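# Tuck chair under desk and park cart in yellow bay

## Task

Roll the office chair fully beneath the desk so it finishes upright with every wheel on the floor, and move the utility cart into the yellow-taped bay so that all four of its wheels sit inside the tape lines and none rests on the tape. Whatever the cart carries must remain aboard with no part overhanging its edges. Afterwards release everything and back the robot away. The robot must not topple or finish leaning, or the task counts as failed.

## Robot and tools

ROBOT. TidyBot++: a base 0.54 m long, 0.50 m wide and 0.38 m tall on four powered casters. On top sits one arm with seven joints and a two-finger gripper. The shoulder is 0.12 m ahead of the base centre and 0.68 m above the floor. Cameras: base_camera (fixed on the base, facing forward) and wrist_camera (fisheye, looking along the hand). The arm begins folded with the hand pointing down, reaching up to 0.08 m past the base front and with the elbow up to 1.15 m high. Segments: upper arm 0.42 m, forearm 0.31 m, hand 0.31 m.

FRAMES. Base frame: origin on the floor below the base centre, x forward, y left, z up. hand_pose is reported in this frame for the point between the finger pads; its z axis runs out along the fingers and the fingers close along its y axis. Odometry frame is the base frame at the start of the scene. base_odometry counts only wheel turns, so slipping is counted as travel, and it drifts a few cm and degrees over many moves. Heading is positive to the left, in -3.142 to 3.142. base_tilt is in degrees, positive when leaning forward or right, with about 1 degree of fixed bias.

execute_actions(actions, cameras). actions is a list holding one action or none; an empty list only reports state and images. An action may contain:
- base: exactly one relative move, counted from where the base last reported itself. translate_m is a straight drive in metres, forward positive, -2 to 2. strafe_m is a sideways move in metres, left positive, -2 to 2. rotate_rad is a turn on the spot in radians, counter-clockwise seen from above positive, -6.3 to 6.3. A move needing more than 8.667 s is refused.
- joints: absolute targets by name, not offsets. joint_1_rad (any angle; turns the whole arm about vertical, positive clockwise from above, opposite to rotate_rad), joint_2_rad shoulder -2.249 to 2.249, joint_3_rad any angle, joint_4_rad elbow -2.579 to 2.579, joint_5_rad any angle, joint_6_rad wrist -2.099 to 2.099, joint_7_rad any angle (hand pointing down: positive is counter-clockwise from above; at 1.57 the fingers open left/right), all in radians. gripper_pos is 0 (open, ~85 mm gap) to 1 (closed, squeezing about 96-120 N per finger). Any-angle joints take the short way, so turn in steps under half a turn.
- speeds: optional caps for this action only: translate_m and strafe_m 0.05 to 0.5 m/s, rotate_rad 0.1 to 1.57 rad/s; the maxima are the defaults.
cameras: list of base_camera, wrist_camera or all; omitted or null gives all, [] gives none. Unknown keys or out-of-range values cause refusal with no movement. No action exceeds 15 s. Anything left out of an action may still push toward its previous target.

Arm geometry: with joint_1_rad 0, joint_3_rad 3.14, joint_5_rad 0 the arm stays in the base's x-z plane. Angles from vertical (forward positive): upper arm = j2, forearm = j2 - j4, hand = j2 - j4 - j6. Hand reach ahead of the shoulder is the sum of length*sin(angle), height above it the sum of length*cos(angle). A downward hand reaches at most about 0.94 m high, only near the base. Joints reach 1.39 rad/s (1.22 for joints 5-7).

wait(seconds): 0 to 10 s, nothing new commanded; returns state and images. zoom_image(camera, region): enlarges [x0, y0, x1, y1] pixels (top-left origin, at most 504x504) of a camera's latest full image; base_camera is 644x364, wrist_camera 644x476. read_manual(section): licence texts only. finished_scene(scene): ends the given scene irreversibly; the goal must already hold and keep holding.

RESULT LINES. base_status and joint_status tell how each motion ended: done (base: wheels turned fully, even if slipping), off_target (resting away from target, maybe still pushing), contact_stop or time_out (base drops its target and holds), not_followed (a self-collision check withheld the arm's targets; a cause: line follows and the targets may be retried each action). A blocked base can report done while far short. on_its_own describes motion you did not command. motor_effort gives percent of maximum, with the peak in brackets; readings carry fixed bias and noise. ARM HIT means the arm struck the base or itself hard. A torque fault freezes the arm and gripper 10 s (limits 104.5 N m joints 1-4, 51.3 N m joints 5-7; warnings at 56.7 and 29.4). MOTOR HOT warns from 60 °C; at 75 °C an OVER-TEMPERATURE FAULT lets the arm sink and joints show limit_stop_at_motor_heat, so resend those targets. If one call reports a stop, the rest of that reply's calls are skipped. The robot holds its last command while you think.

ACCURACY. Friction leaves joints slightly off; resending the same target does nothing. Correct by commanding last target + (wanted - read). The hand usually ends 1-2 cm off, so keep fingers clear of the floor. Held loads make the arm sag; never command a loaded joint to its read angle. Trust images over hand_pose.

AVOID. Pushing a blocked base (it keeps shoving hard); driving while the arm is caught about 0.8 m or higher, which can tip the robot; pushing or pulling sideways with a raised hand, which can lift wheels; dropping the cart's load or knocking the chair over; hard hits and slams. If tilted, pull the arm back or reverse away. Loose objects may occasionally get nudged by the scene. Finish with the gripper open and the robot clear of chair and cart.

Each tool is called after "Request:" by a JSON object that holds its "op" and its "data".

## Session

Request:
{"op": "execute_actions", "data": {"actions": []}}

Scene clock: 0.00 s.
base_odometry: x=+0.000 y=+0.000 heading=+0.000 (m, m, rad; odometry frame)
base_tilt: forward=-0.1 right=-0.1 (deg)
base_status: not commanded
joint_positions: joint_1_rad=-0.015 joint_2_rad=-0.376 joint_3_rad=+3.199 joint_4_rad=-2.524 joint_5_rad=+0.002 joint_6_rad=-0.833 joint_7_rad=+1.541 gripper_pos=+0.000
joint_status: not commanded
motor_effort: joint_1_rad=+0 joint_2_rad=-1 joint_3_rad=+0 joint_4_rad=+17 joint_5_rad=+0 joint_6_rad=+2 joint_7_rad=+0 (%)
hand_pose: x=+0.2785 y=-0.0035 z=+0.5946 quat_wxyz=(-0.009, +0.996, -0.034, +0.080) (m; base frame)
pictures: base_camera, wrist_camera
Images, in order (width x height): base_camera 644x364, wrist_camera 644x476.

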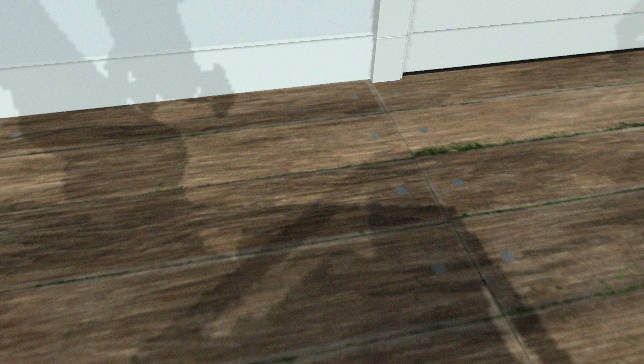

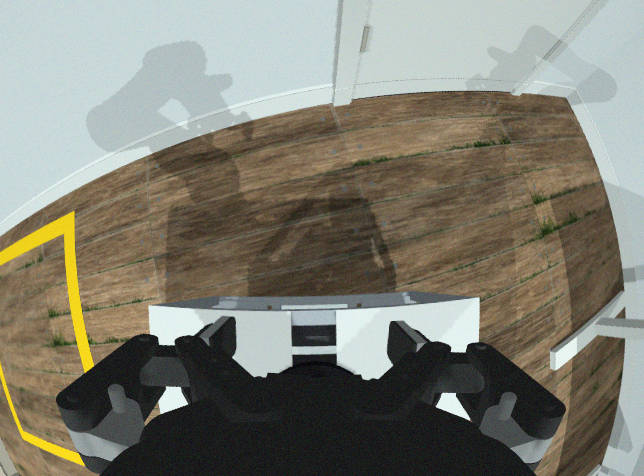

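Request:
{"op": "execute_actions", "data": {"actions": [{"joints":{"joint_1_rad":-1.6,"joint_2_rad":-0.4,"joint_3_rad":3.14,"joint_4_rad":-0.9,"joint_6_rad":-1.8}}], "cameras": ["wrist_camera"]}}

Request:
{"op": "execute_actions", "data": {"actions": [{"joints":{"joint_1_rad":-3.14}}], "cameras": ["wrist_camera"]}}

Request:
{"op": "execute_actions", "data": {"actions": [{"joints":{"joint_1_rad":-4.71}}], "cameras": ["wrist_camera"]}}

Scene clock: 16.47 s.
base_odometry: x=+0.000 y=+0.000 heading=+0.000 (m, m, rad; odometry frame)
base_tilt: forward=-0.1 right=-0.1 (deg)
base_status: not commanded
joint_positions: joint_1_rad=-1.581 joint_2_rad=-0.388 joint_3_rad=+3.159 joint_4_rad=-0.907 joint_5_rad=+0.002 joint_6_rad=-1.765 joint_7_rad=+1.541 gripper_pos=+0.000
joint_status: all done
motor_effort: joint_1_rad=+0(1) joint_2_rad=+1(8) joint_3_rad=+0(0) joint_4_rad=+13(20) joint_5_rad=-1(1) joint_6_rad=+7(6) joint_7_rad=+0(0) (%)
hand_pose: x=+0.1226 y=+0.2326 z=+1.1405 quat_wxyz=(-0.299, +0.656, +0.630, +0.289) (m; base frame)
pictures: wrist_camera
Images, in order (width x height): wrist_camera 644x476.

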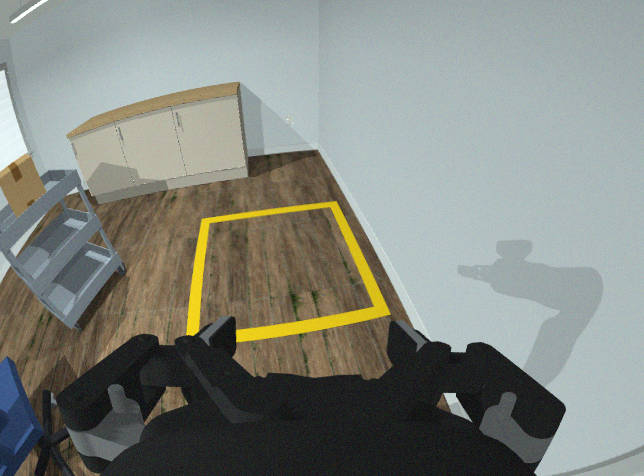

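Scene clock: 19.23 s.
base_odometry: x=+0.000 y=+0.000 heading=+0.000 (m, m, rad; odometry frame)
base_tilt: forward=-0.1 right=-0.2 (deg)
base_status: not commanded
joint_positions: joint_1_rad=-3.121 joint_2_rad=-0.388 joint_3_rad=+3.158 joint_4_rad=-0.907 joint_5_rad=+0.002 joint_6_rad=-1.765 joint_7_rad=+1.541 gripper_pos=+0.000
joint_status: all done
motor_effort: joint_1_rad=+0(0) joint_2_rad=+1(1) joint_3_rad=+0(0) joint_4_rad=+12(13) joint_5_rad=+0(1) joint_6_rad=+6(6) joint_7_rad=+0(1) (%)
hand_pose: x=-0.1134 y=+0.0103 z=+1.1405 quat_wxyz=(-0.416, +0.032, +0.909, -0.001) (m; base frame)
pictures: wrist_camera
Images, in order (width x height): wrist_camera 644x476.

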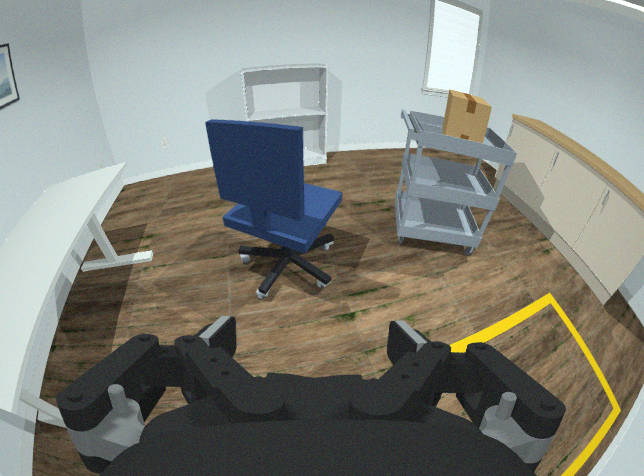

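Scene clock: 22.03 s.
base_odometry: x=+0.000 y=+0.000 heading=+0.000 (m, m, rad; odometry frame)
base_tilt: forward=-0.1 right=-0.1 (deg)
base_status: not commanded
joint_positions: joint_1_rad=-4.691 joint_2_rad=-0.388 joint_3_rad=+3.157 joint_4_rad=-0.907 joint_5_rad=+0.002 joint_6_rad=-1.765 joint_7_rad=+1.541 gripper_pos=+0.000
joint_status: all done
motor_effort: joint_1_rad=+0(0) joint_2_rad=+2(2) joint_3_rad=+0(1) joint_4_rad=+14(14) joint_5_rad=+0(1) joint_6_rad=+6(6) joint_7_rad=-1(1) (%)
hand_pose: x=+0.1087 y=-0.2324 z=+1.1405 quat_wxyz=(-0.294, -0.620, +0.665, -0.294) (m; base frame)
pictures: wrist_camera
Images, in order (width x height): wrist_camera 644x476.

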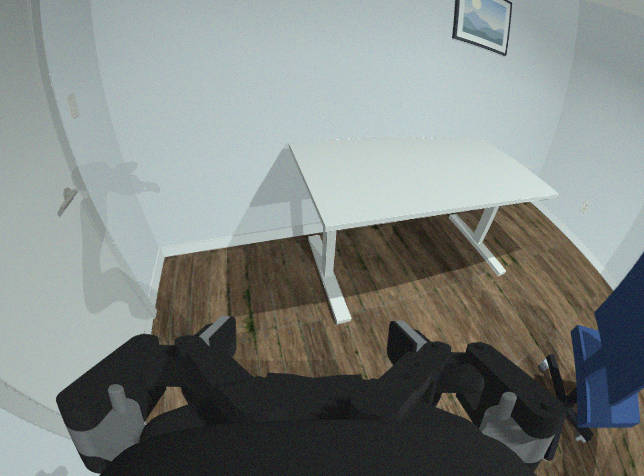

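Request:
{"op": "execute_actions", "data": {"actions": [{"base":{"rotate_rad":2.75},"joints":{"joint_1_rad":0,"joint_2_rad":0.5,"joint_4_rad":-2.4,"joint_6_rad":0.9,"joint_7_rad":1.57}}], "cameras": []}}

Request:
{"op": "execute_actions", "data": {"actions": [{"base":{"strafe_m":0.45}}]}}

Scene clock: 54.90 s.
base_odometry: x=+0.000 y=+0.000 heading=+2.749 (m, m, rad; odometry frame)
base_tilt: forward=-0.1 right=-0.1 (deg)
base_status: done
joint_positions: joint_1_rad=-6.273 joint_2_rad=+0.485 joint_3_rad=+3.141 joint_4_rad=-2.391 joint_5_rad=+0.002 joint_6_rad=+0.866 joint_7_rad=+1.548 gripper_pos=+0.000
joint_status: all done
motor_effort: joint_1_rad=+0(3) joint_2_rad=-28(31) joint_3_rad=+0(4) joint_4_rad=+9(22) joint_5_rad=-1(2) joint_6_rad=+8(7) joint_7_rad=+1(0) (%)
hand_pose: x=+0.6793 y=-0.0035 z=+0.6185 quat_wxyz=(+0.004, -0.844, +0.013, -0.536) (m; base frame)
pictures: none
No camera images: the call's "cameras" was empty. Leave "cameras" out to get every camera's image.

Scene clock: 57.13 s.
base_odometry: x=-0.171 y=-0.416 heading=+2.750 (m, m, rad; odometry frame)
base_tilt: forward=-0.1 right=-0.2 (deg)
base_status: done
joint_positions: joint_1_rad=-6.281 joint_2_rad=+0.485 joint_3_rad=+3.141 joint_4_rad=-2.391 joint_5_rad=+0.002 joint_6_rad=+0.866 joint_7_rad=+1.548 gripper_pos=+0.000
joint_status: not commanded
motor_effort: joint_1_rad=+0(3) joint_2_rad=-27(29) joint_3_rad=+0(2) joint_4_rad=+10(10) joint_5_rad=-1(0) joint_6_rad=+8(8) joint_7_rad=+0(0) (%)
hand_pose: x=+0.6793 y=+0.0008 z=+0.6185 quat_wxyz=(+0.006, -0.844, +0.009, -0.536) (m; base frame)
pictures: base_camera, wrist_camera
Images, in order (width x height): base_camera 644x364, wrist_camera 644x476.

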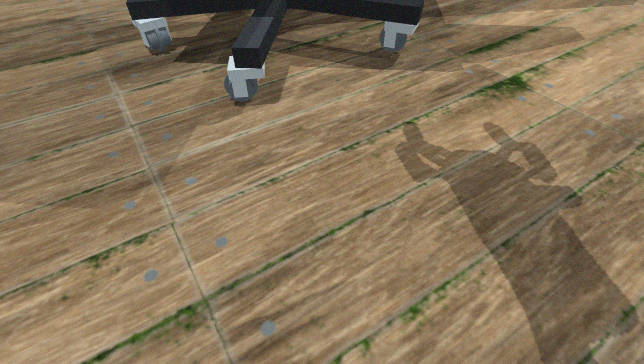

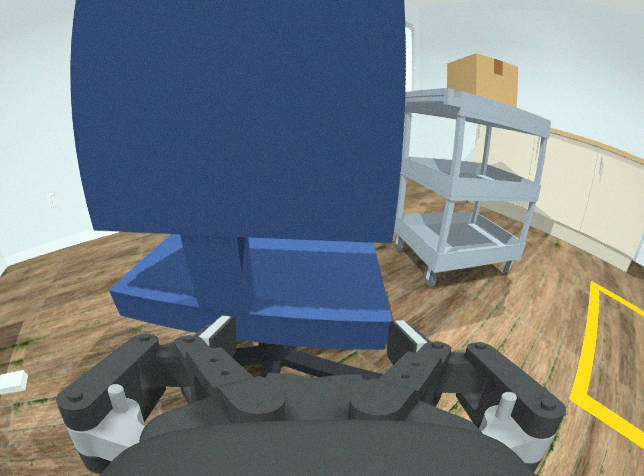

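Request:
{"op": "execute_actions", "data": {"actions": [{"base":{"strafe_m":0.125},"joints":{"joint_2_rad":1.01,"joint_4_rad":-2.54,"joint_6_rad":1.76}}], "cameras": []}}

Request:
{"op": "execute_actions", "data": {"actions": [{"base":{"translate_m":0.13}}]}}

Scene clock: 66.33 s.
base_odometry: x=-0.219 y=-0.532 heading=+2.751 (m, m, rad; odometry frame)
base_tilt: forward=-0.1 right=-0.2 (deg)
base_status: done
joint_positions: joint_1_rad=-6.286 joint_2_rad=+0.997 joint_3_rad=+3.141 joint_4_rad=-2.527 joint_5_rad=+0.002 joint_6_rad=+1.727 joint_7_rad=+1.548 gripper_pos=+0.000
joint_status: all done
motor_effort: joint_1_rad=+0(4) joint_2_rad=-32(33) joint_3_rad=-1(2) joint_4_rad=+0(10) joint_5_rad=+0(1) joint_6_rad=+8(9) joint_7_rad=+1(0) (%)
hand_pose: x=+0.6585 y=+0.0035 z=+0.5487 quat_wxyz=(+0.009, -0.782, +0.007, -0.623) (m; base frame)
pictures: none
No camera images: the call's "cameras" was empty. Leave "cameras" out to get every camera's image.

Scene clock: 67.63 s.
base_odometry: x=-0.339 y=-0.483 heading=+2.751 (m, m, rad; odometry frame)
base_tilt: forward=+0.0 right=-0.1 (deg)
base_status: done
joint_positions: joint_1_rad=-6.286 joint_2_rad=+0.998 joint_3_rad=+3.141 joint_4_rad=-2.533 joint_5_rad=+0.002 joint_6_rad=+1.727 joint_7_rad=+1.548 gripper_pos=+0.000
joint_status: not commanded
motor_effort: joint_1_rad=+0(2) joint_2_rad=-32(32) joint_3_rad=-1(2) joint_4_rad=-1(2) joint_5_rad=-1(0) joint_6_rad=+8(9) joint_7_rad=+0(0) (%)
hand_pose: x=+0.6562 y=+0.0035 z=+0.5473 quat_wxyz=(+0.009, -0.784, +0.007, -0.620) (m; base frame)
pictures: base_camera, wrist_camera
Images, in order (width x height): base_camera 644x364, wrist_camera 644x476.

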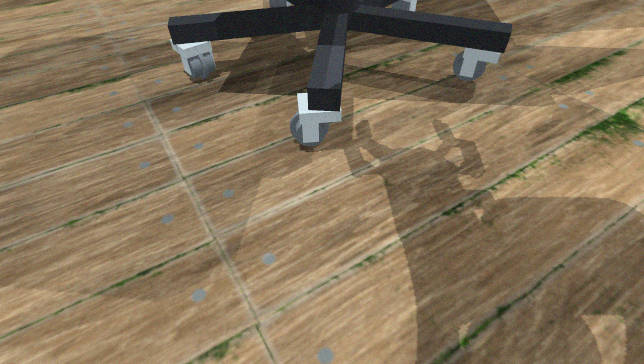

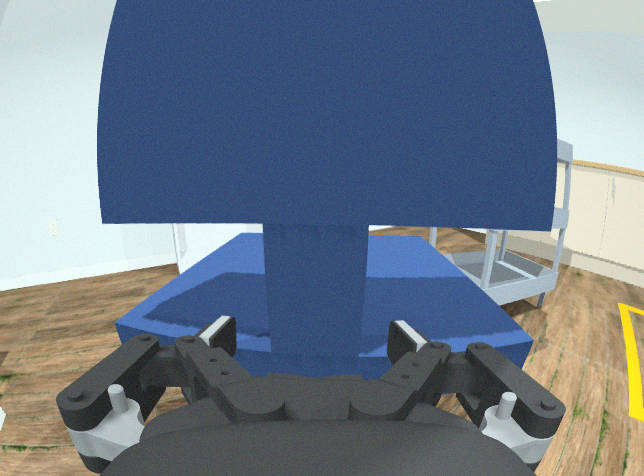

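Request:
{"op": "execute_actions", "data": {"actions": [{"base":{"strafe_m":-0.004}}], "cameras": []}}

Request:
{"op": "execute_actions", "data": {"actions": [{"base":{"translate_m":0.075},"speeds":{"translate_m":0.05}}], "cameras": ["wrist_camera"]}}

Request:
{"op": "execute_actions", "data": {"actions": [{"joints":{"gripper_pos":1}}]}}

Scene clock: 75.90 s.
base_odometry: x=-0.338 y=-0.479 heading=+2.752 (m, m, rad; odometry frame)
base_tilt: forward=+0.0 right=-0.1 (deg)
base_status: done
joint_positions: joint_1_rad=-6.286 joint_2_rad=+0.998 joint_3_rad=+3.141 joint_4_rad=-2.533 joint_5_rad=+0.002 joint_6_rad=+1.727 joint_7_rad=+1.548 gripper_pos=+0.000
joint_status: not commanded
motor_effort: joint_1_rad=+0(4) joint_2_rad=-31(31) joint_3_rad=-1(2) joint_4_rad=-1(1) joint_5_rad=+0(0) joint_6_rad=+8(8) joint_7_rad=+1(0) (%)
hand_pose: x=+0.6562 y=+0.0036 z=+0.5473 quat_wxyz=(+0.009, -0.784, +0.007, -0.620) (m; base frame)
pictures: none
No camera images: the call's "cameras" was empty. Leave "cameras" out to get every camera's image.

Scene clock: 77.83 s.
base_odometry: x=-0.408 y=-0.450 heading=+2.751 (m, m, rad; odometry frame)
base_tilt: forward=-0.1 right=-0.1 (deg)
base_status: done
joint_positions: joint_1_rad=-6.286 joint_2_rad=+0.998 joint_3_rad=+3.141 joint_4_rad=-2.534 joint_5_rad=+0.002 joint_6_rad=+1.727 joint_7_rad=+1.548 gripper_pos=+0.000
joint_status: not commanded
motor_effort: joint_1_rad=+0(3) joint_2_rad=-32(33) joint_3_rad=-1(1) joint_4_rad=-1(2) joint_5_rad=-1(1) joint_6_rad=+8(9) joint_7_rad=+0(1) (%)
hand_pose: x=+0.6559 y=+0.0036 z=+0.5471 quat_wxyz=(+0.009, -0.785, +0.007, -0.620) (m; base frame)
pictures: wrist_camera
Images, in order (width x height): wrist_camera 644x476.

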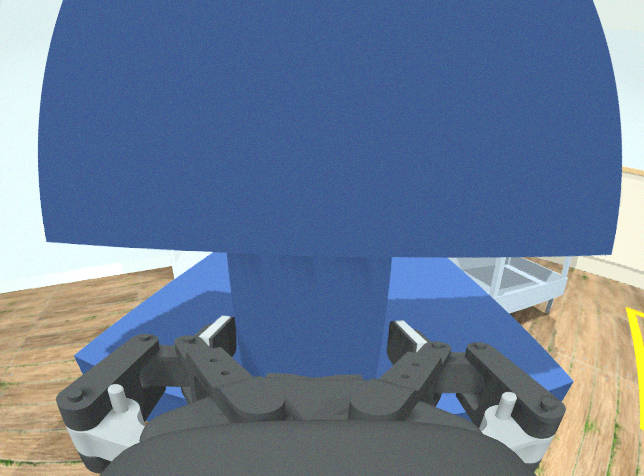

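Scene clock: 78.93 s.
base_odometry: x=-0.408 y=-0.450 heading=+2.751 (m, m, rad; odometry frame)
base_tilt: forward=-0.1 right=-0.2 (deg)
base_status: not commanded
joint_positions: joint_1_rad=-6.287 joint_2_rad=+0.998 joint_3_rad=+3.140 joint_4_rad=-2.539 joint_5_rad=+0.003 joint_6_rad=+1.732 joint_7_rad=+1.552 gripper_pos=+0.136
joint_status: gripper_pos off_target (ended at +0.136, target +1.000)
motor_effort: joint_1_rad=+0(4) joint_2_rad=-31(33) joint_3_rad=-1(4) joint_4_rad=-1(4) joint_5_rad=-1(4) joint_6_rad=+7(10) joint_7_rad=-1(1) (%)
hand_pose: x=+0.6541 y=+0.0047 z=+0.5474 quat_wxyz=(+0.009, -0.785, +0.005, -0.620) (m; base frame)
pictures: base_camera, wrist_camera
Images, in order (width x height): base_camera 644x364, wrist_camera 644x476.

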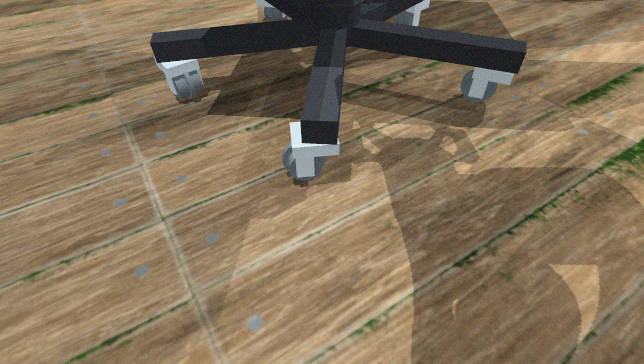

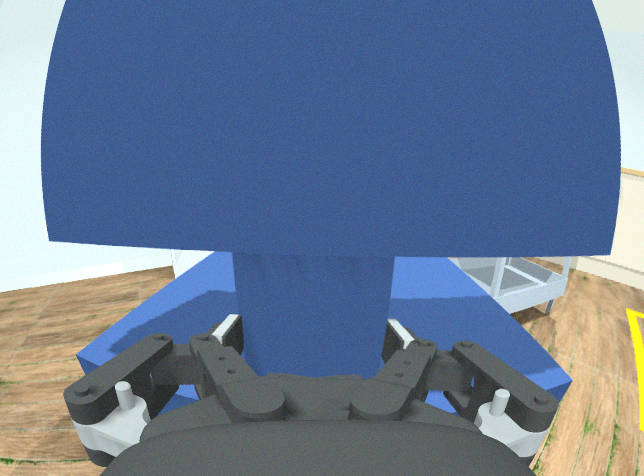

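Request:
{"op": "execute_actions", "data": {"actions": [{"base":{"rotate_rad":0.61},"speeds":{"rotate_rad":0.3}}], "cameras": ["wrist_camera"]}}

Request:
{"op": "execute_actions", "data": {"actions": [{"base":{"strafe_m":-0.72},"speeds":{"strafe_m":0.2}}]}}

Scene clock: 90.57 s.
base_odometry: x=-0.408 y=-0.450 heading=-2.923 (m, m, rad; odometry frame)
base_tilt: forward=-0.1 right=-0.2 (deg)
base_status: done
joint_positions: joint_1_rad=-6.281 joint_2_rad=+1.000 joint_3_rad=+3.149 joint_4_rad=-2.544 joint_5_rad=-0.017 joint_6_rad=+1.734 joint_7_rad=+1.553 gripper_pos=+0.999
joint_status: not commanded
on_its_own: gripper_pos moved +0.863 to your old target +1.000
motor_effort: joint_1_rad=-1(11) joint_2_rad=-32(34) joint_3_rad=-1(8) joint_4_rad=-1(8) joint_5_rad=-1(9) joint_6_rad=+8(9) joint_7_rad=+0(1) (%)
hand_pose: x=+0.6522 y=-0.0082 z=+0.5460 quat_wxyz=(-0.006, -0.786, +0.012, -0.618) (m; base frame)
pictures: wrist_camera
Images, in order (width x height): wrist_camera 644x476.

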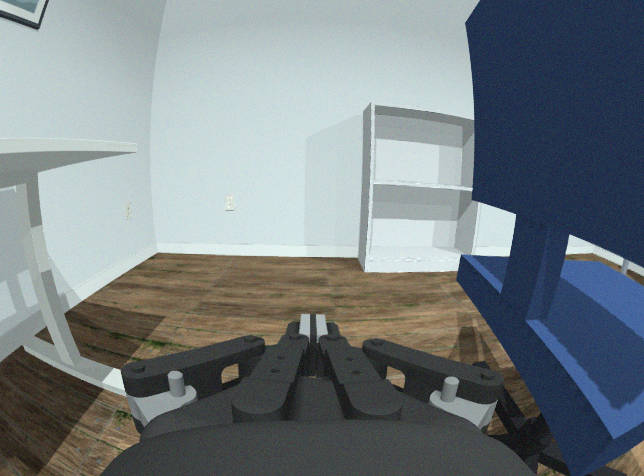

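Scene clock: 94.90 s.
base_odometry: x=-0.565 y=+0.252 heading=-2.922 (m, m, rad; odometry frame)
base_tilt: forward=-0.1 right=-0.2 (deg)
base_status: done
joint_positions: joint_1_rad=-6.281 joint_2_rad=+1.000 joint_3_rad=+3.149 joint_4_rad=-2.544 joint_5_rad=-0.015 joint_6_rad=+1.734 joint_7_rad=+1.553 gripper_pos=+0.999
joint_status: not commanded
motor_effort: joint_1_rad=-1(2) joint_2_rad=-31(32) joint_3_rad=+0(2) joint_4_rad=+0(1) joint_5_rad=-1(1) joint_6_rad=+9(8) joint_7_rad=+0(0) (%)
hand_pose: x=+0.6522 y=-0.0072 z=+0.5460 quat_wxyz=(-0.005, -0.786, +0.011, -0.618) (m; base frame)
pictures: base_camera, wrist_camera
Images, in order (width x height): base_camera 644x364, wrist_camera 644x476.

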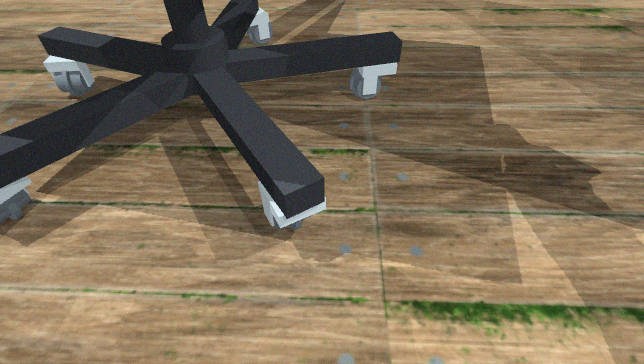

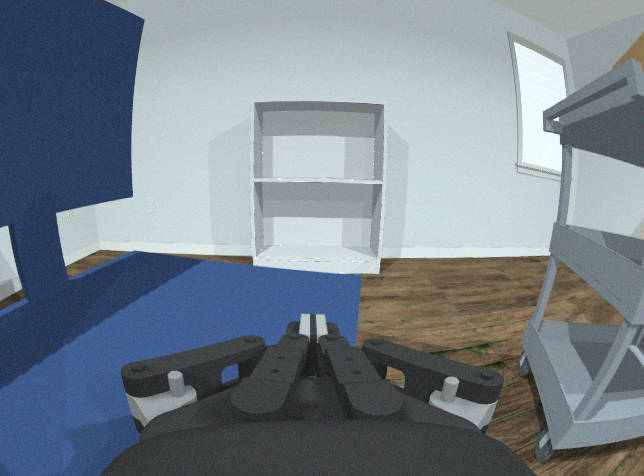

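Request:
{"op": "execute_actions", "data": {"actions": [{"base":{"translate_m":-0.65},"joints":{"joint_4_rad":-1.3,"joint_6_rad":0.7}}], "cameras": []}}

Request:
{"op": "execute_actions", "data": {"actions": [{"base":{"strafe_m":0.33}}]}}

Scene clock: 113.97 s.
base_odometry: x=+0.069 y=+0.394 heading=-2.921 (m, m, rad; odometry frame)
base_tilt: forward=-0.1 right=-0.2 (deg)
base_status: done
joint_positions: joint_1_rad=-6.281 joint_2_rad=+1.001 joint_3_rad=+3.149 joint_4_rad=-1.311 joint_5_rad=-0.015 joint_6_rad=+0.736 joint_7_rad=+1.553 gripper_pos=+0.999
joint_status: all done
motor_effort: joint_1_rad=+0(2) joint_2_rad=-51(52) joint_3_rad=-1(1) joint_4_rad=+20(18) joint_5_rad=-1(1) joint_6_rad=+8(9) joint_7_rad=+0(1) (%)
hand_pose: x=+1.0165 y=-0.0068 z=+0.6944 quat_wxyz=(+0.003, -0.709, +0.014, -0.705) (m; base frame)
pictures: none
No camera images: the call's "cameras" was empty. Leave "cameras" out to get every camera's image.

Scene clock: 115.93 s.
base_odometry: x=+0.142 y=+0.072 heading=-2.920 (m, m, rad; odometry frame)
base_tilt: forward=-0.1 right=-0.1 (deg)
base_status: done
joint_positions: joint_1_rad=-6.291 joint_2_rad=+1.001 joint_3_rad=+3.147 joint_4_rad=-1.310 joint_5_rad=-0.015 joint_6_rad=+0.735 joint_7_rad=+1.553 gripper_pos=+0.999
joint_status: not commanded
motor_effort: joint_1_rad=-1(5) joint_2_rad=-51(52) joint_3_rad=-1(2) joint_4_rad=+19(20) joint_5_rad=+0(0) joint_6_rad=+8(9) joint_7_rad=+1(1) (%)
hand_pose: x=+1.0166 y=+0.0027 z=+0.6947 quat_wxyz=(+0.007, -0.709, +0.011, -0.705) (m; base frame)
pictures: base_camera, wrist_camera
Images, in order (width x height): base_camera 644x364, wrist_camera 644x476.

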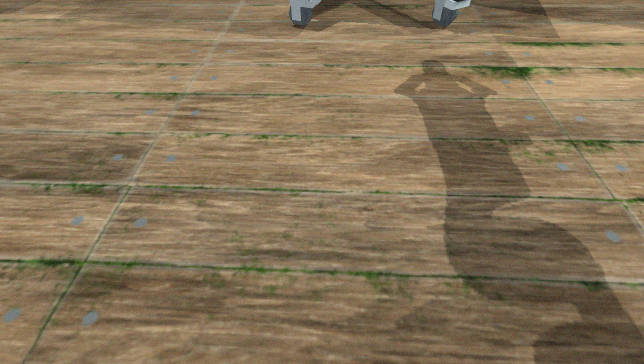

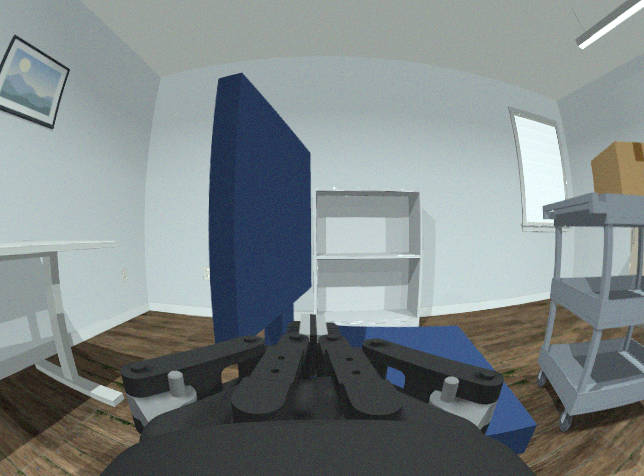

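Request:
{"op": "execute_actions", "data": {"actions": [{"base":{"strafe_m":0.11}}], "cameras": []}}

Request:
{"op": "execute_actions", "data": {"actions": [{"base":{"translate_m":0.68},"speeds":{"translate_m":0.15}}]}}

Scene clock: 122.10 s.
base_odometry: x=+0.166 y=-0.035 heading=-2.920 (m, m, rad; odometry frame)
base_tilt: forward=+0.0 right=-0.1 (deg)
base_status: done
joint_positions: joint_1_rad=-6.292 joint_2_rad=+1.001 joint_3_rad=+3.145 joint_4_rad=-1.310 joint_5_rad=-0.015 joint_6_rad=+0.735 joint_7_rad=+1.553 gripper_pos=+0.999
joint_status: not commanded
motor_effort: joint_1_rad=-1(4) joint_2_rad=-51(52) joint_3_rad=-1(2) joint_4_rad=+19(20) joint_5_rad=+0(0) joint_6_rad=+9(9) joint_7_rad=+0(0) (%)
hand_pose: x=+1.0167 y=+0.0042 z=+0.6946 quat_wxyz=(+0.008, -0.709, +0.010, -0.705) (m; base frame)
pictures: none
No camera images: the call's "cameras" was empty. Leave "cameras" out to get every camera's image.

Scene clock: 127.27 s.
base_odometry: x=-0.497 y=-0.185 heading=-2.920 (m, m, rad; odometry frame)
base_tilt: forward=+0.0 right=-0.2 (deg)
base_status: done
joint_positions: joint_1_rad=-6.279 joint_2_rad=+1.001 joint_3_rad=+3.141 joint_4_rad=-1.306 joint_5_rad=-0.010 joint_6_rad=+0.733 joint_7_rad=+1.553 gripper_pos=+0.999
joint_status: not commanded
motor_effort: joint_1_rad=-1(8) joint_2_rad=-52(53) joint_3_rad=-1(4) joint_4_rad=+20(28) joint_5_rad=+0(2) joint_6_rad=+9(9) joint_7_rad=+0(1) (%)
hand_pose: x=+1.0174 y=-0.0039 z=+0.6961 quat_wxyz=(+0.005, -0.708, +0.013, -0.706) (m; base frame)
pictures: base_camera, wrist_camera
Images, in order (width x height): base_camera 644x364, wrist_camera 644x476.

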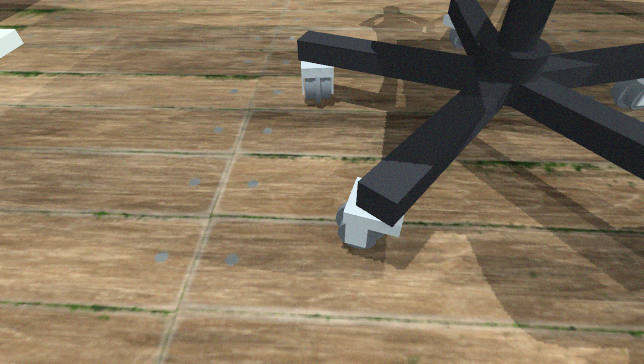

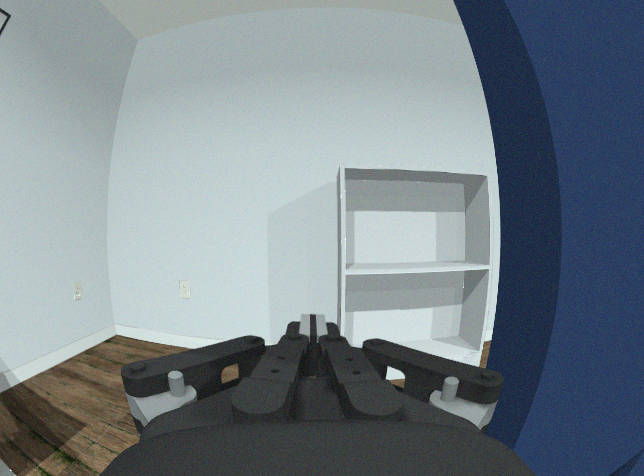

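Request:
{"op": "execute_actions", "data": {"actions": [{"base":{"strafe_m":-0.35},"speeds":{"strafe_m":0.12}}]}}

Request:
{"op": "execute_actions", "data": {"actions": [{"base":{"strafe_m":0.06}}], "cameras": []}}

Request:
{"op": "execute_actions", "data": {"actions": [{"base":{"translate_m":-0.3},"joints":{"joint_2_rad":-0.4,"joint_4_rad":-0.9,"joint_6_rad":-1.8}}], "cameras": []}}

Request:
{"op": "execute_actions", "data": {"actions": [{"base":{"strafe_m":-0.9}}]}}

Scene clock: 138.37 s.
base_odometry: x=-0.575 y=+0.156 heading=-2.920 (m, m, rad; odometry frame)
base_tilt: forward=+0.0 right=-0.1 (deg)
base_status: done
joint_positions: joint_1_rad=-6.285 joint_2_rad=+1.001 joint_3_rad=+3.136 joint_4_rad=-1.306 joint_5_rad=-0.006 joint_6_rad=+0.733 joint_7_rad=+1.553 gripper_pos=+0.999
joint_status: not commanded
motor_effort: joint_1_rad=-1(8) joint_2_rad=-51(53) joint_3_rad=-1(3) joint_4_rad=+19(21) joint_5_rad=-1(4) joint_6_rad=+9(9) joint_7_rad=+0(1) (%)
hand_pose: x=+1.0175 y=+0.0038 z=+0.6963 quat_wxyz=(+0.009, -0.708, +0.009, -0.706) (m; base frame)
pictures: base_camera, wrist_camera
Images, in order (width x height): base_camera 644x364, wrist_camera 644x476.

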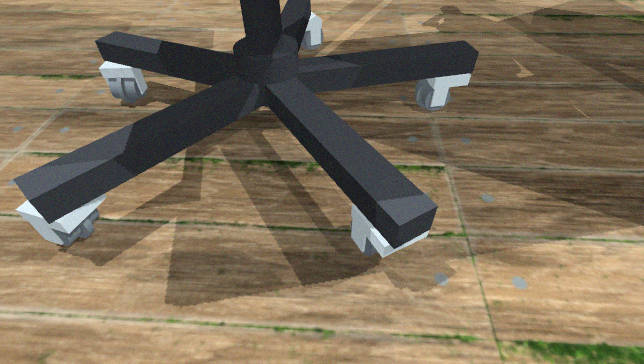

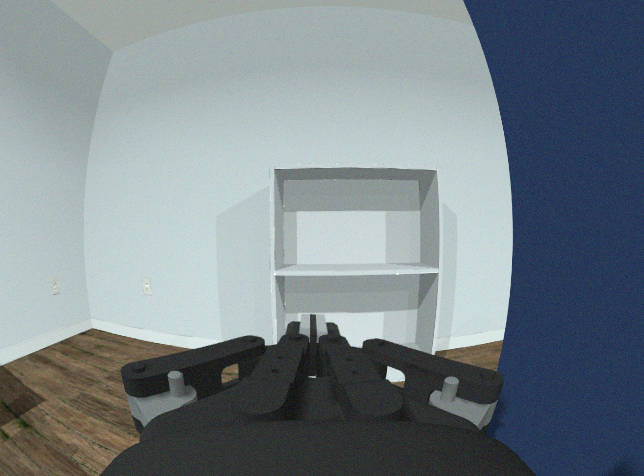

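Scene clock: 139.57 s.
base_odometry: x=-0.561 y=+0.098 heading=-2.920 (m, m, rad; odometry frame)
base_tilt: forward=-0.1 right=-0.1 (deg)
base_status: done
joint_positions: joint_1_rad=-6.290 joint_2_rad=+1.002 joint_3_rad=+3.136 joint_4_rad=-1.306 joint_5_rad=-0.006 joint_6_rad=+0.733 joint_7_rad=+1.553 gripper_pos=+0.999
joint_status: not commanded
motor_effort: joint_1_rad=-1(4) joint_2_rad=-51(52) joint_3_rad=-1(2) joint_4_rad=+19(19) joint_5_rad=+0(0) joint_6_rad=+9(9) joint_7_rad=+1(1) (%)
hand_pose: x=+1.0175 y=+0.0087 z=+0.6962 quat_wxyz=(+0.011, -0.708, +0.007, -0.706) (m; base frame)
pictures: none
No camera images: the call's "cameras" was empty. Leave "cameras" out to get every camera's image.

Scene clock: 142.77 s.
base_odometry: x=-0.269 y=+0.164 heading=-2.919 (m, m, rad; odometry frame)
base_tilt: forward=-0.1 right=-0.1 (deg)
base_status: done
joint_positions: joint_1_rad=-6.290 joint_2_rad=-0.405 joint_3_rad=+3.136 joint_4_rad=-0.905 joint_5_rad=-0.006 joint_6_rad=-1.770 joint_7_rad=+1.553 gripper_pos=+0.999
joint_status: all done
motor_effort: joint_1_rad=+0(3) joint_2_rad=+2(56) joint_3_rad=+0(2) joint_4_rad=+13(24) joint_5_rad=-1(0) joint_6_rad=+7(10) joint_7_rad=+0(0) (%)
hand_pose: x=+0.3421 y=+0.0067 z=+1.1437 quat_wxyz=(+0.008, -0.907, +0.001, -0.422) (m; base frame)
pictures: none
No camera images: the call's "cameras" was empty. Leave "cameras" out to get every camera's image.

Scene clock: 145.87 s.
base_odometry: x=-0.466 y=+1.042 heading=-2.920 (m, m, rad; odometry frame)
base_tilt: forward=+0.0 right=-0.1 (deg)
base_status: done
joint_positions: joint_1_rad=-6.290 joint_2_rad=-0.405 joint_3_rad=+3.136 joint_4_rad=-0.905 joint_5_rad=-0.006 joint_6_rad=-1.770 joint_7_rad=+1.553 gripper_pos=+0.999
joint_status: not commanded
motor_effort: joint_1_rad=-1(1) joint_2_rad=+2(4) joint_3_rad=+1(3) joint_4_rad=+14(14) joint_5_rad=+0(1) joint_6_rad=+7(7) joint_7_rad=+0(0) (%)
hand_pose: x=+0.3421 y=+0.0067 z=+1.1437 quat_wxyz=(+0.008, -0.907, +0.001, -0.422) (m; base frame)
pictures: base_camera, wrist_camera
Images, in order (width x height): base_camera 644x364, wrist_camera 644x476.

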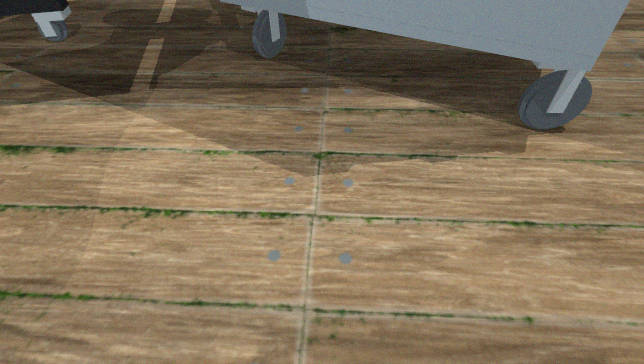

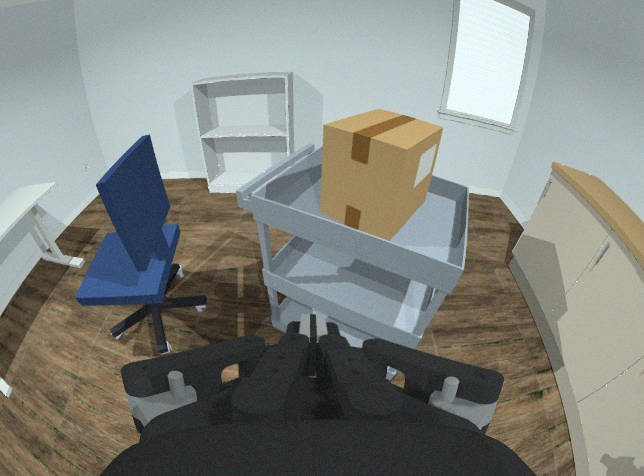

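Request:
{"op": "execute_actions", "data": {"actions": [{"base":{"strafe_m":-1.05}}]}}

Scene clock: 156.23 s.
base_odometry: x=-0.697 y=+2.067 heading=-2.920 (m, m, rad; odometry frame)
base_tilt: forward=+0.0 right=-0.2 (deg)
base_status: done
joint_positions: joint_1_rad=-6.290 joint_2_rad=-0.405 joint_3_rad=+3.136 joint_4_rad=-0.905 joint_5_rad=-0.006 joint_6_rad=-1.770 joint_7_rad=+1.553 gripper_pos=+0.999
joint_status: not commanded
motor_effort: joint_1_rad=+0(1) joint_2_rad=+2(3) joint_3_rad=+0(2) joint_4_rad=+13(15) joint_5_rad=-1(1) joint_6_rad=+6(7) joint_7_rad=+0(1) (%)
hand_pose: x=+0.3421 y=+0.0067 z=+1.1437 quat_wxyz=(+0.008, -0.907, +0.001, -0.422) (m; base frame)
pictures: base_camera, wrist_camera
Images, in order (width x height): base_camera 644x364, wrist_camera 644x476.

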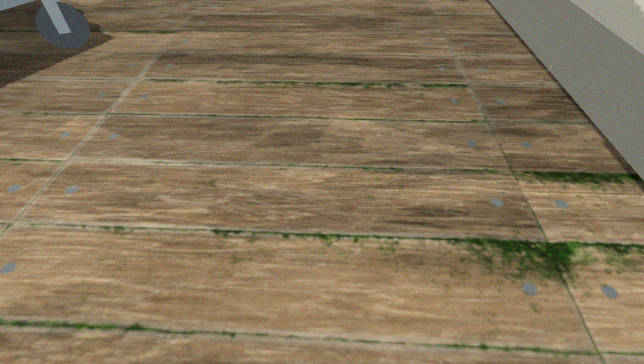

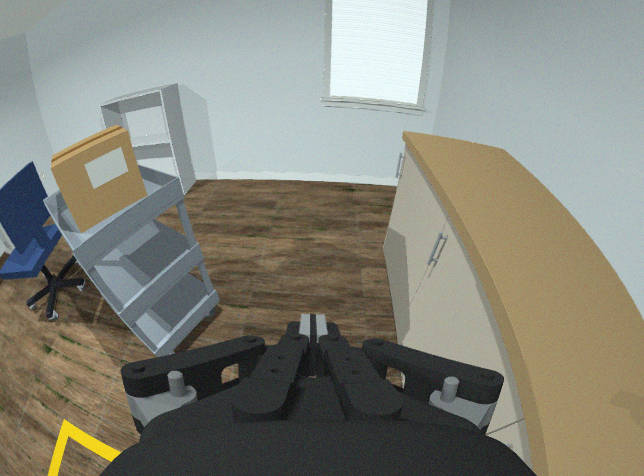

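Request:
{"op": "execute_actions", "data": {"actions": [{"base":{"translate_m":1.75},"joints":{"joint_1_rad":-3.0,"joint_6_rad":-2.05}}], "cameras": []}}

Request:
{"op": "execute_actions", "data": {"actions": [{"base":{"strafe_m":0.87},"joints":{"joint_1_rad":-3.15,"joint_2_rad":-0.1,"joint_4_rad":-0.7}}]}}

Scene clock: 166.83 s.
base_odometry: x=-2.404 y=+1.684 heading=-2.921 (m, m, rad; odometry frame)
base_tilt: forward=-0.1 right=-0.1 (deg)
base_status: done
joint_positions: joint_1_rad=-9.264 joint_2_rad=-0.406 joint_3_rad=+3.136 joint_4_rad=-0.905 joint_5_rad=-0.006 joint_6_rad=-2.017 joint_7_rad=+1.553 gripper_pos=+0.999
joint_status: all done
motor_effort: joint_1_rad=+0(0) joint_2_rad=+2(7) joint_3_rad=+0(1) joint_4_rad=+12(13) joint_5_rad=-1(1) joint_6_rad=+6(7) joint_7_rad=+1(1) (%)
hand_pose: x=-0.0462 y=+0.0220 z=+1.0921 quat_wxyz=(+0.307, -0.080, -0.948, -0.020) (m; base frame)
pictures: none
No camera images: the call's "cameras" was empty. Leave "cameras" out to get every camera's image.

Scene clock: 169.93 s.
base_odometry: x=-2.215 y=+0.835 heading=-2.921 (m, m, rad; odometry frame)
base_tilt: forward=-0.1 right=-0.2 (deg)
base_status: done
joint_positions: joint_1_rad=-9.416 joint_2_rad=-0.095 joint_3_rad=+3.136 joint_4_rad=-0.712 joint_5_rad=-0.006 joint_6_rad=-2.017 joint_7_rad=+1.553 gripper_pos=+0.999
joint_status: all done
motor_effort: joint_1_rad=+0(1) joint_2_rad=-10(14) joint_3_rad=+0(2) joint_4_rad=+13(14) joint_5_rad=-1(0) joint_6_rad=+5(5) joint_7_rad=+0(1) (%)
hand_pose: x=-0.1742 y=-0.0021 z=+1.0850 quat_wxyz=(+0.251, -0.008, -0.968, +0.004) (m; base frame)
pictures: base_camera, wrist_camera
Images, in order (width x height): base_camera 644x364, wrist_camera 644x476.

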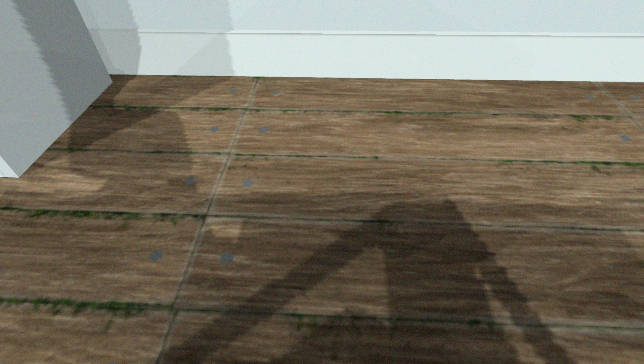

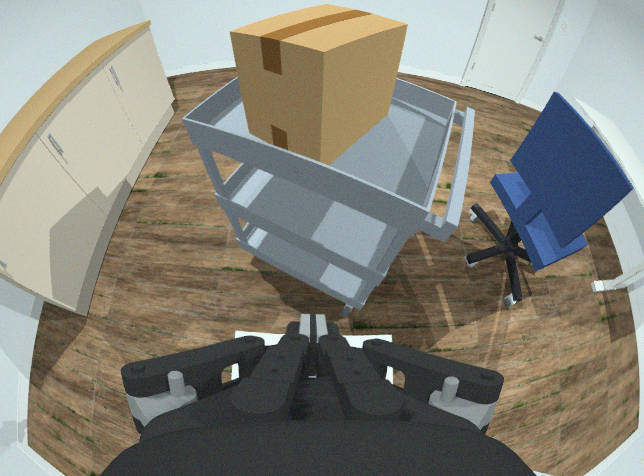

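Request:
{"op": "execute_actions", "data": {"actions": [{"base":{"translate_m":-0.6},"speeds":{"translate_m":0.1}}], "cameras": ["wrist_camera"]}}

Scene clock: 179.87 s.
base_odometry: x=-1.630 y=+0.966 heading=-2.921 (m, m, rad; odometry frame)
base_tilt: forward=-0.1 right=-0.2 (deg)
base_status: done
joint_positions: joint_1_rad=-9.416 joint_2_rad=-0.097 joint_3_rad=+3.136 joint_4_rad=-0.710 joint_5_rad=-0.006 joint_6_rad=-2.018 joint_7_rad=+1.553 gripper_pos=+0.999
joint_status: not commanded
motor_effort: joint_1_rad=+0(1) joint_2_rad=-10(12) joint_3_rad=+0(1) joint_4_rad=+13(14) joint_5_rad=-1(1) joint_6_rad=+4(5) joint_7_rad=+0(1) (%)
hand_pose: x=-0.1734 y=-0.0022 z=+1.0861 quat_wxyz=(+0.252, -0.008, -0.968, +0.004) (m; base frame)
pictures: wrist_camera
Images, in order (width x height): wrist_camera 644x476.

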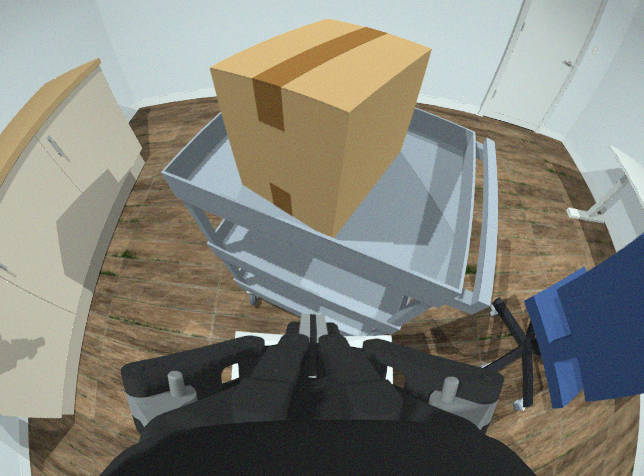

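Works. Robot u=-1.38; final about -0.3.

Request:
{"op": "execute_actions", "data": {"actions": [{"base":{"translate_m":-1.0},"speeds":{"translate_m":0.15}}], "cameras": ["wrist_camera"]}}

Request:
{"op": "execute_actions", "data": {"actions": [{"base":{"translate_m":0.5}}], "cameras": ["wrist_camera"]}}

Scene clock: 193.40 s.
base_odometry: x=-0.656 y=+1.189 heading=-2.919 (m, m, rad; odometry frame)
base_tilt: forward=+0.0 right=-0.1 (deg)
base_status: done
joint_positions: joint_1_rad=-9.417 joint_2_rad=-0.099 joint_3_rad=+3.136 joint_4_rad=-0.708 joint_5_rad=-0.006 joint_6_rad=-2.019 joint_7_rad=+1.553 gripper_pos=+0.999
joint_status: not commanded
motor_effort: joint_1_rad=+0(2) joint_2_rad=-10(15) joint_3_rad=+1(2) joint_4_rad=+14(15) joint_5_rad=+0(2) joint_6_rad=+4(5) joint_7_rad=+0(0) (%)
hand_pose: x=-0.1720 y=-0.0025 z=+1.0874 quat_wxyz=(+0.254, -0.008, -0.967, +0.004) (m; base frame)
pictures: wrist_camera
Images, in order (width x height): wrist_camera 644x476.

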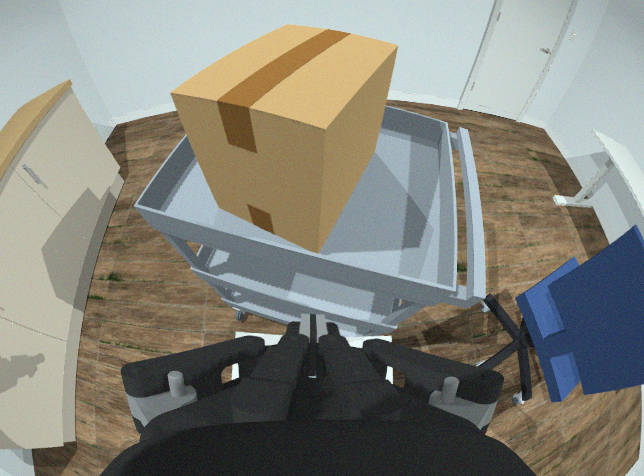

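Scene clock: 195.93 s.
base_odometry: x=-1.144 y=+1.080 heading=-2.920 (m, m, rad; odometry frame)
base_tilt: forward=-0.1 right=-0.2 (deg)
base_status: done
joint_positions: joint_1_rad=-9.418 joint_2_rad=-0.106 joint_3_rad=+3.136 joint_4_rad=-0.706 joint_5_rad=-0.006 joint_6_rad=-2.019 joint_7_rad=+1.553 gripper_pos=+0.999
joint_status: not commanded
motor_effort: joint_1_rad=-1(2) joint_2_rad=-9(14) joint_3_rad=+0(3) joint_4_rad=+13(14) joint_5_rad=+0(2) joint_6_rad=+4(5) joint_7_rad=+0(1) (%)
hand_pose: x=-0.1693 y=-0.0026 z=+1.0899 quat_wxyz=(+0.258, -0.008, -0.966, +0.004) (m; base frame)
pictures: wrist_camera
Images, in order (width x height): wrist_camera 644x476.

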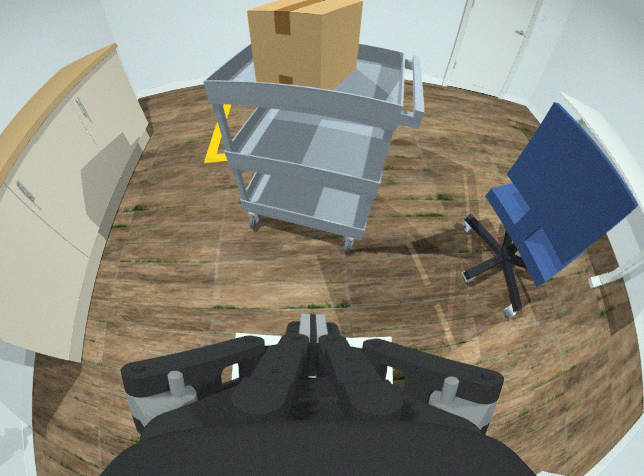

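Request:
{"op": "execute_actions", "data": {"actions": [{"base":{"rotate_rad":3.26},"joints":{"joint_1_rad":-6.3,"joint_4_rad":-2.54,"joint_6_rad":0,"gripper_pos":0}}], "cameras": []}}

Request:
{"op": "execute_actions", "data": {"actions": [{"joints":{"joint_1_rad":0.01,"joint_2_rad":1.01,"joint_6_rad":1.76}}]}}

Scene clock: 208.30 s.
base_odometry: x=-1.144 y=+1.079 heading=+0.338 (m, m, rad; odometry frame)
base_tilt: forward=-0.1 right=-0.1 (deg)
base_status: done
joint_positions: joint_1_rad=-6.318 joint_2_rad=-0.106 joint_3_rad=+3.136 joint_4_rad=-2.530 joint_5_rad=-0.006 joint_6_rad=-0.036 joint_7_rad=+1.553 gripper_pos=+0.000
joint_status: all done
motor_effort: joint_1_rad=+0(1) joint_2_rad=-11(18) joint_3_rad=+0(1) joint_4_rad=+16(21) joint_5_rad=-1(1) joint_6_rad=+6(6) joint_7_rad=+1(1) (%)
hand_pose: x=+0.4771 y=+0.0156 z=+0.6217 quat_wxyz=(+0.010, -0.942, -0.008, -0.334) (m; base frame)
pictures: none
No camera images: the call's "cameras" was empty. Leave "cameras" out to get every camera's image.

Scene clock: 210.80 s.
base_odometry: x=-1.144 y=+1.079 heading=+0.338 (m, m, rad; odometry frame)
base_tilt: forward=-0.1 right=-0.1 (deg)
base_status: not commanded
joint_positions: joint_1_rad=-6.294 joint_2_rad=+0.998 joint_3_rad=+3.136 joint_4_rad=-2.530 joint_5_rad=-0.006 joint_6_rad=+1.726 joint_7_rad=+1.553 gripper_pos=+0.000
joint_status: all done
motor_effort: joint_1_rad=-1(1) joint_2_rad=-31(33) joint_3_rad=-1(1) joint_4_rad=-1(16) joint_5_rad=+0(0) joint_6_rad=+8(9) joint_7_rad=+1(0) (%)
hand_pose: x=+0.6572 y=+0.0076 z=+0.5475 quat_wxyz=(+0.009, -0.784, +0.004, -0.621) (m; base frame)
pictures: base_camera, wrist_camera
Images, in order (width x height): base_camera 644x364, wrist_camera 644x476.

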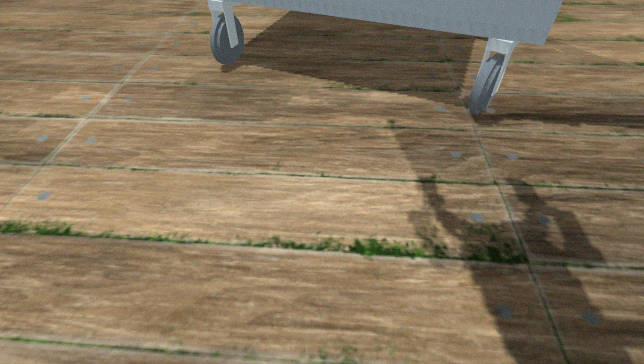

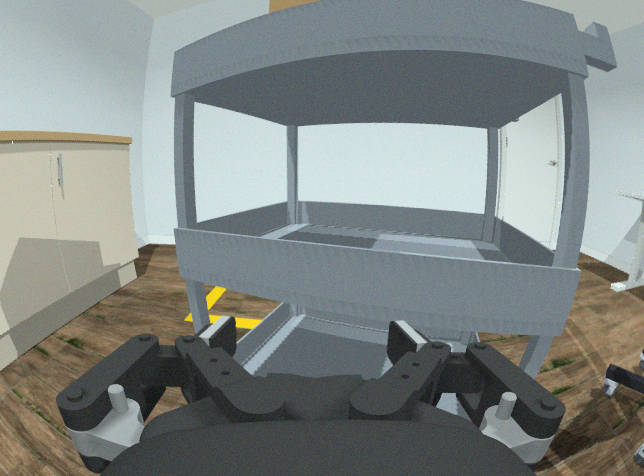

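Request:
{"op": "execute_actions", "data": {"actions": [{"base":{"strafe_m":-0.14},"joints":{"joint_6_rad":1.61}}], "cameras": []}}

Request:
{"op": "execute_actions", "data": {"actions": [{"base":{"translate_m":0.55},"speeds":{"translate_m":0.1}}]}}

Scene clock: 218.00 s.
base_odometry: x=-1.097 y=+0.947 heading=+0.340 (m, m, rad; odometry frame)
base_tilt: forward=-0.1 right=+0.0 (deg)
base_status: done
joint_positions: joint_1_rad=-6.276 joint_2_rad=+1.001 joint_3_rad=+3.136 joint_4_rad=-2.531 joint_5_rad=-0.006 joint_6_rad=+1.636 joint_7_rad=+1.553 gripper_pos=+0.000
joint_status: all done
motor_effort: joint_1_rad=+0(3) joint_2_rad=-31(33) joint_3_rad=-1(2) joint_4_rad=+0(2) joint_5_rad=-1(0) joint_6_rad=+8(9) joint_7_rad=+0(0) (%)
hand_pose: x=+0.6486 y=-0.0019 z=+0.5184 quat_wxyz=(+0.003, -0.812, +0.012, -0.583) (m; base frame)
pictures: none
No camera images: the call's "cameras" was empty. Leave "cameras" out to get every camera's image.

Scene clock: 224.17 s.
base_odometry: x=-0.579 y=+1.130 heading=+0.340 (m, m, rad; odometry frame)
base_tilt: forward=-0.1 right=-0.1 (deg)
base_status: done
joint_positions: joint_1_rad=-6.268 joint_2_rad=+1.011 joint_3_rad=+3.139 joint_4_rad=-2.550 joint_5_rad=-0.006 joint_6_rad=+1.621 joint_7_rad=+1.553 gripper_pos=+0.000
joint_status: not commanded
motor_effort: joint_1_rad=-1(5) joint_2_rad=-31(34) joint_3_rad=-1(4) joint_4_rad=+1(10) joint_5_rad=+0(4) joint_6_rad=+8(11) joint_7_rad=+0(1) (%)
hand_pose: x=+0.6376 y=-0.0072 z=+0.5058 quat_wxyz=(-0.001, -0.825, +0.015, -0.565) (m; base frame)
pictures: base_camera, wrist_camera
Images, in order (width x height): base_camera 644x364, wrist_camera 644x476.

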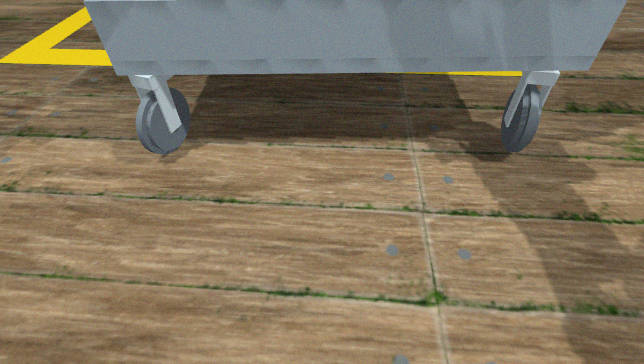

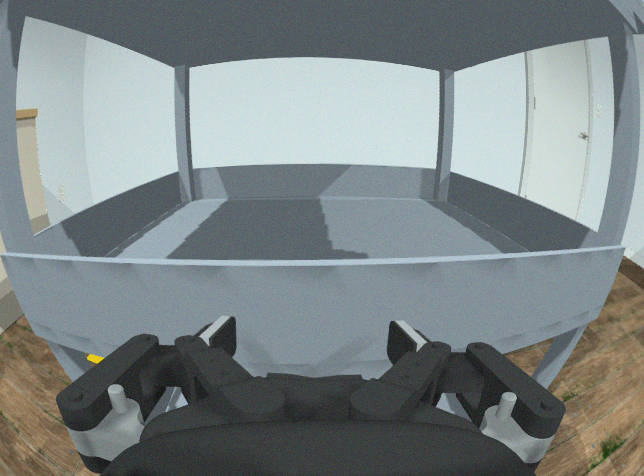

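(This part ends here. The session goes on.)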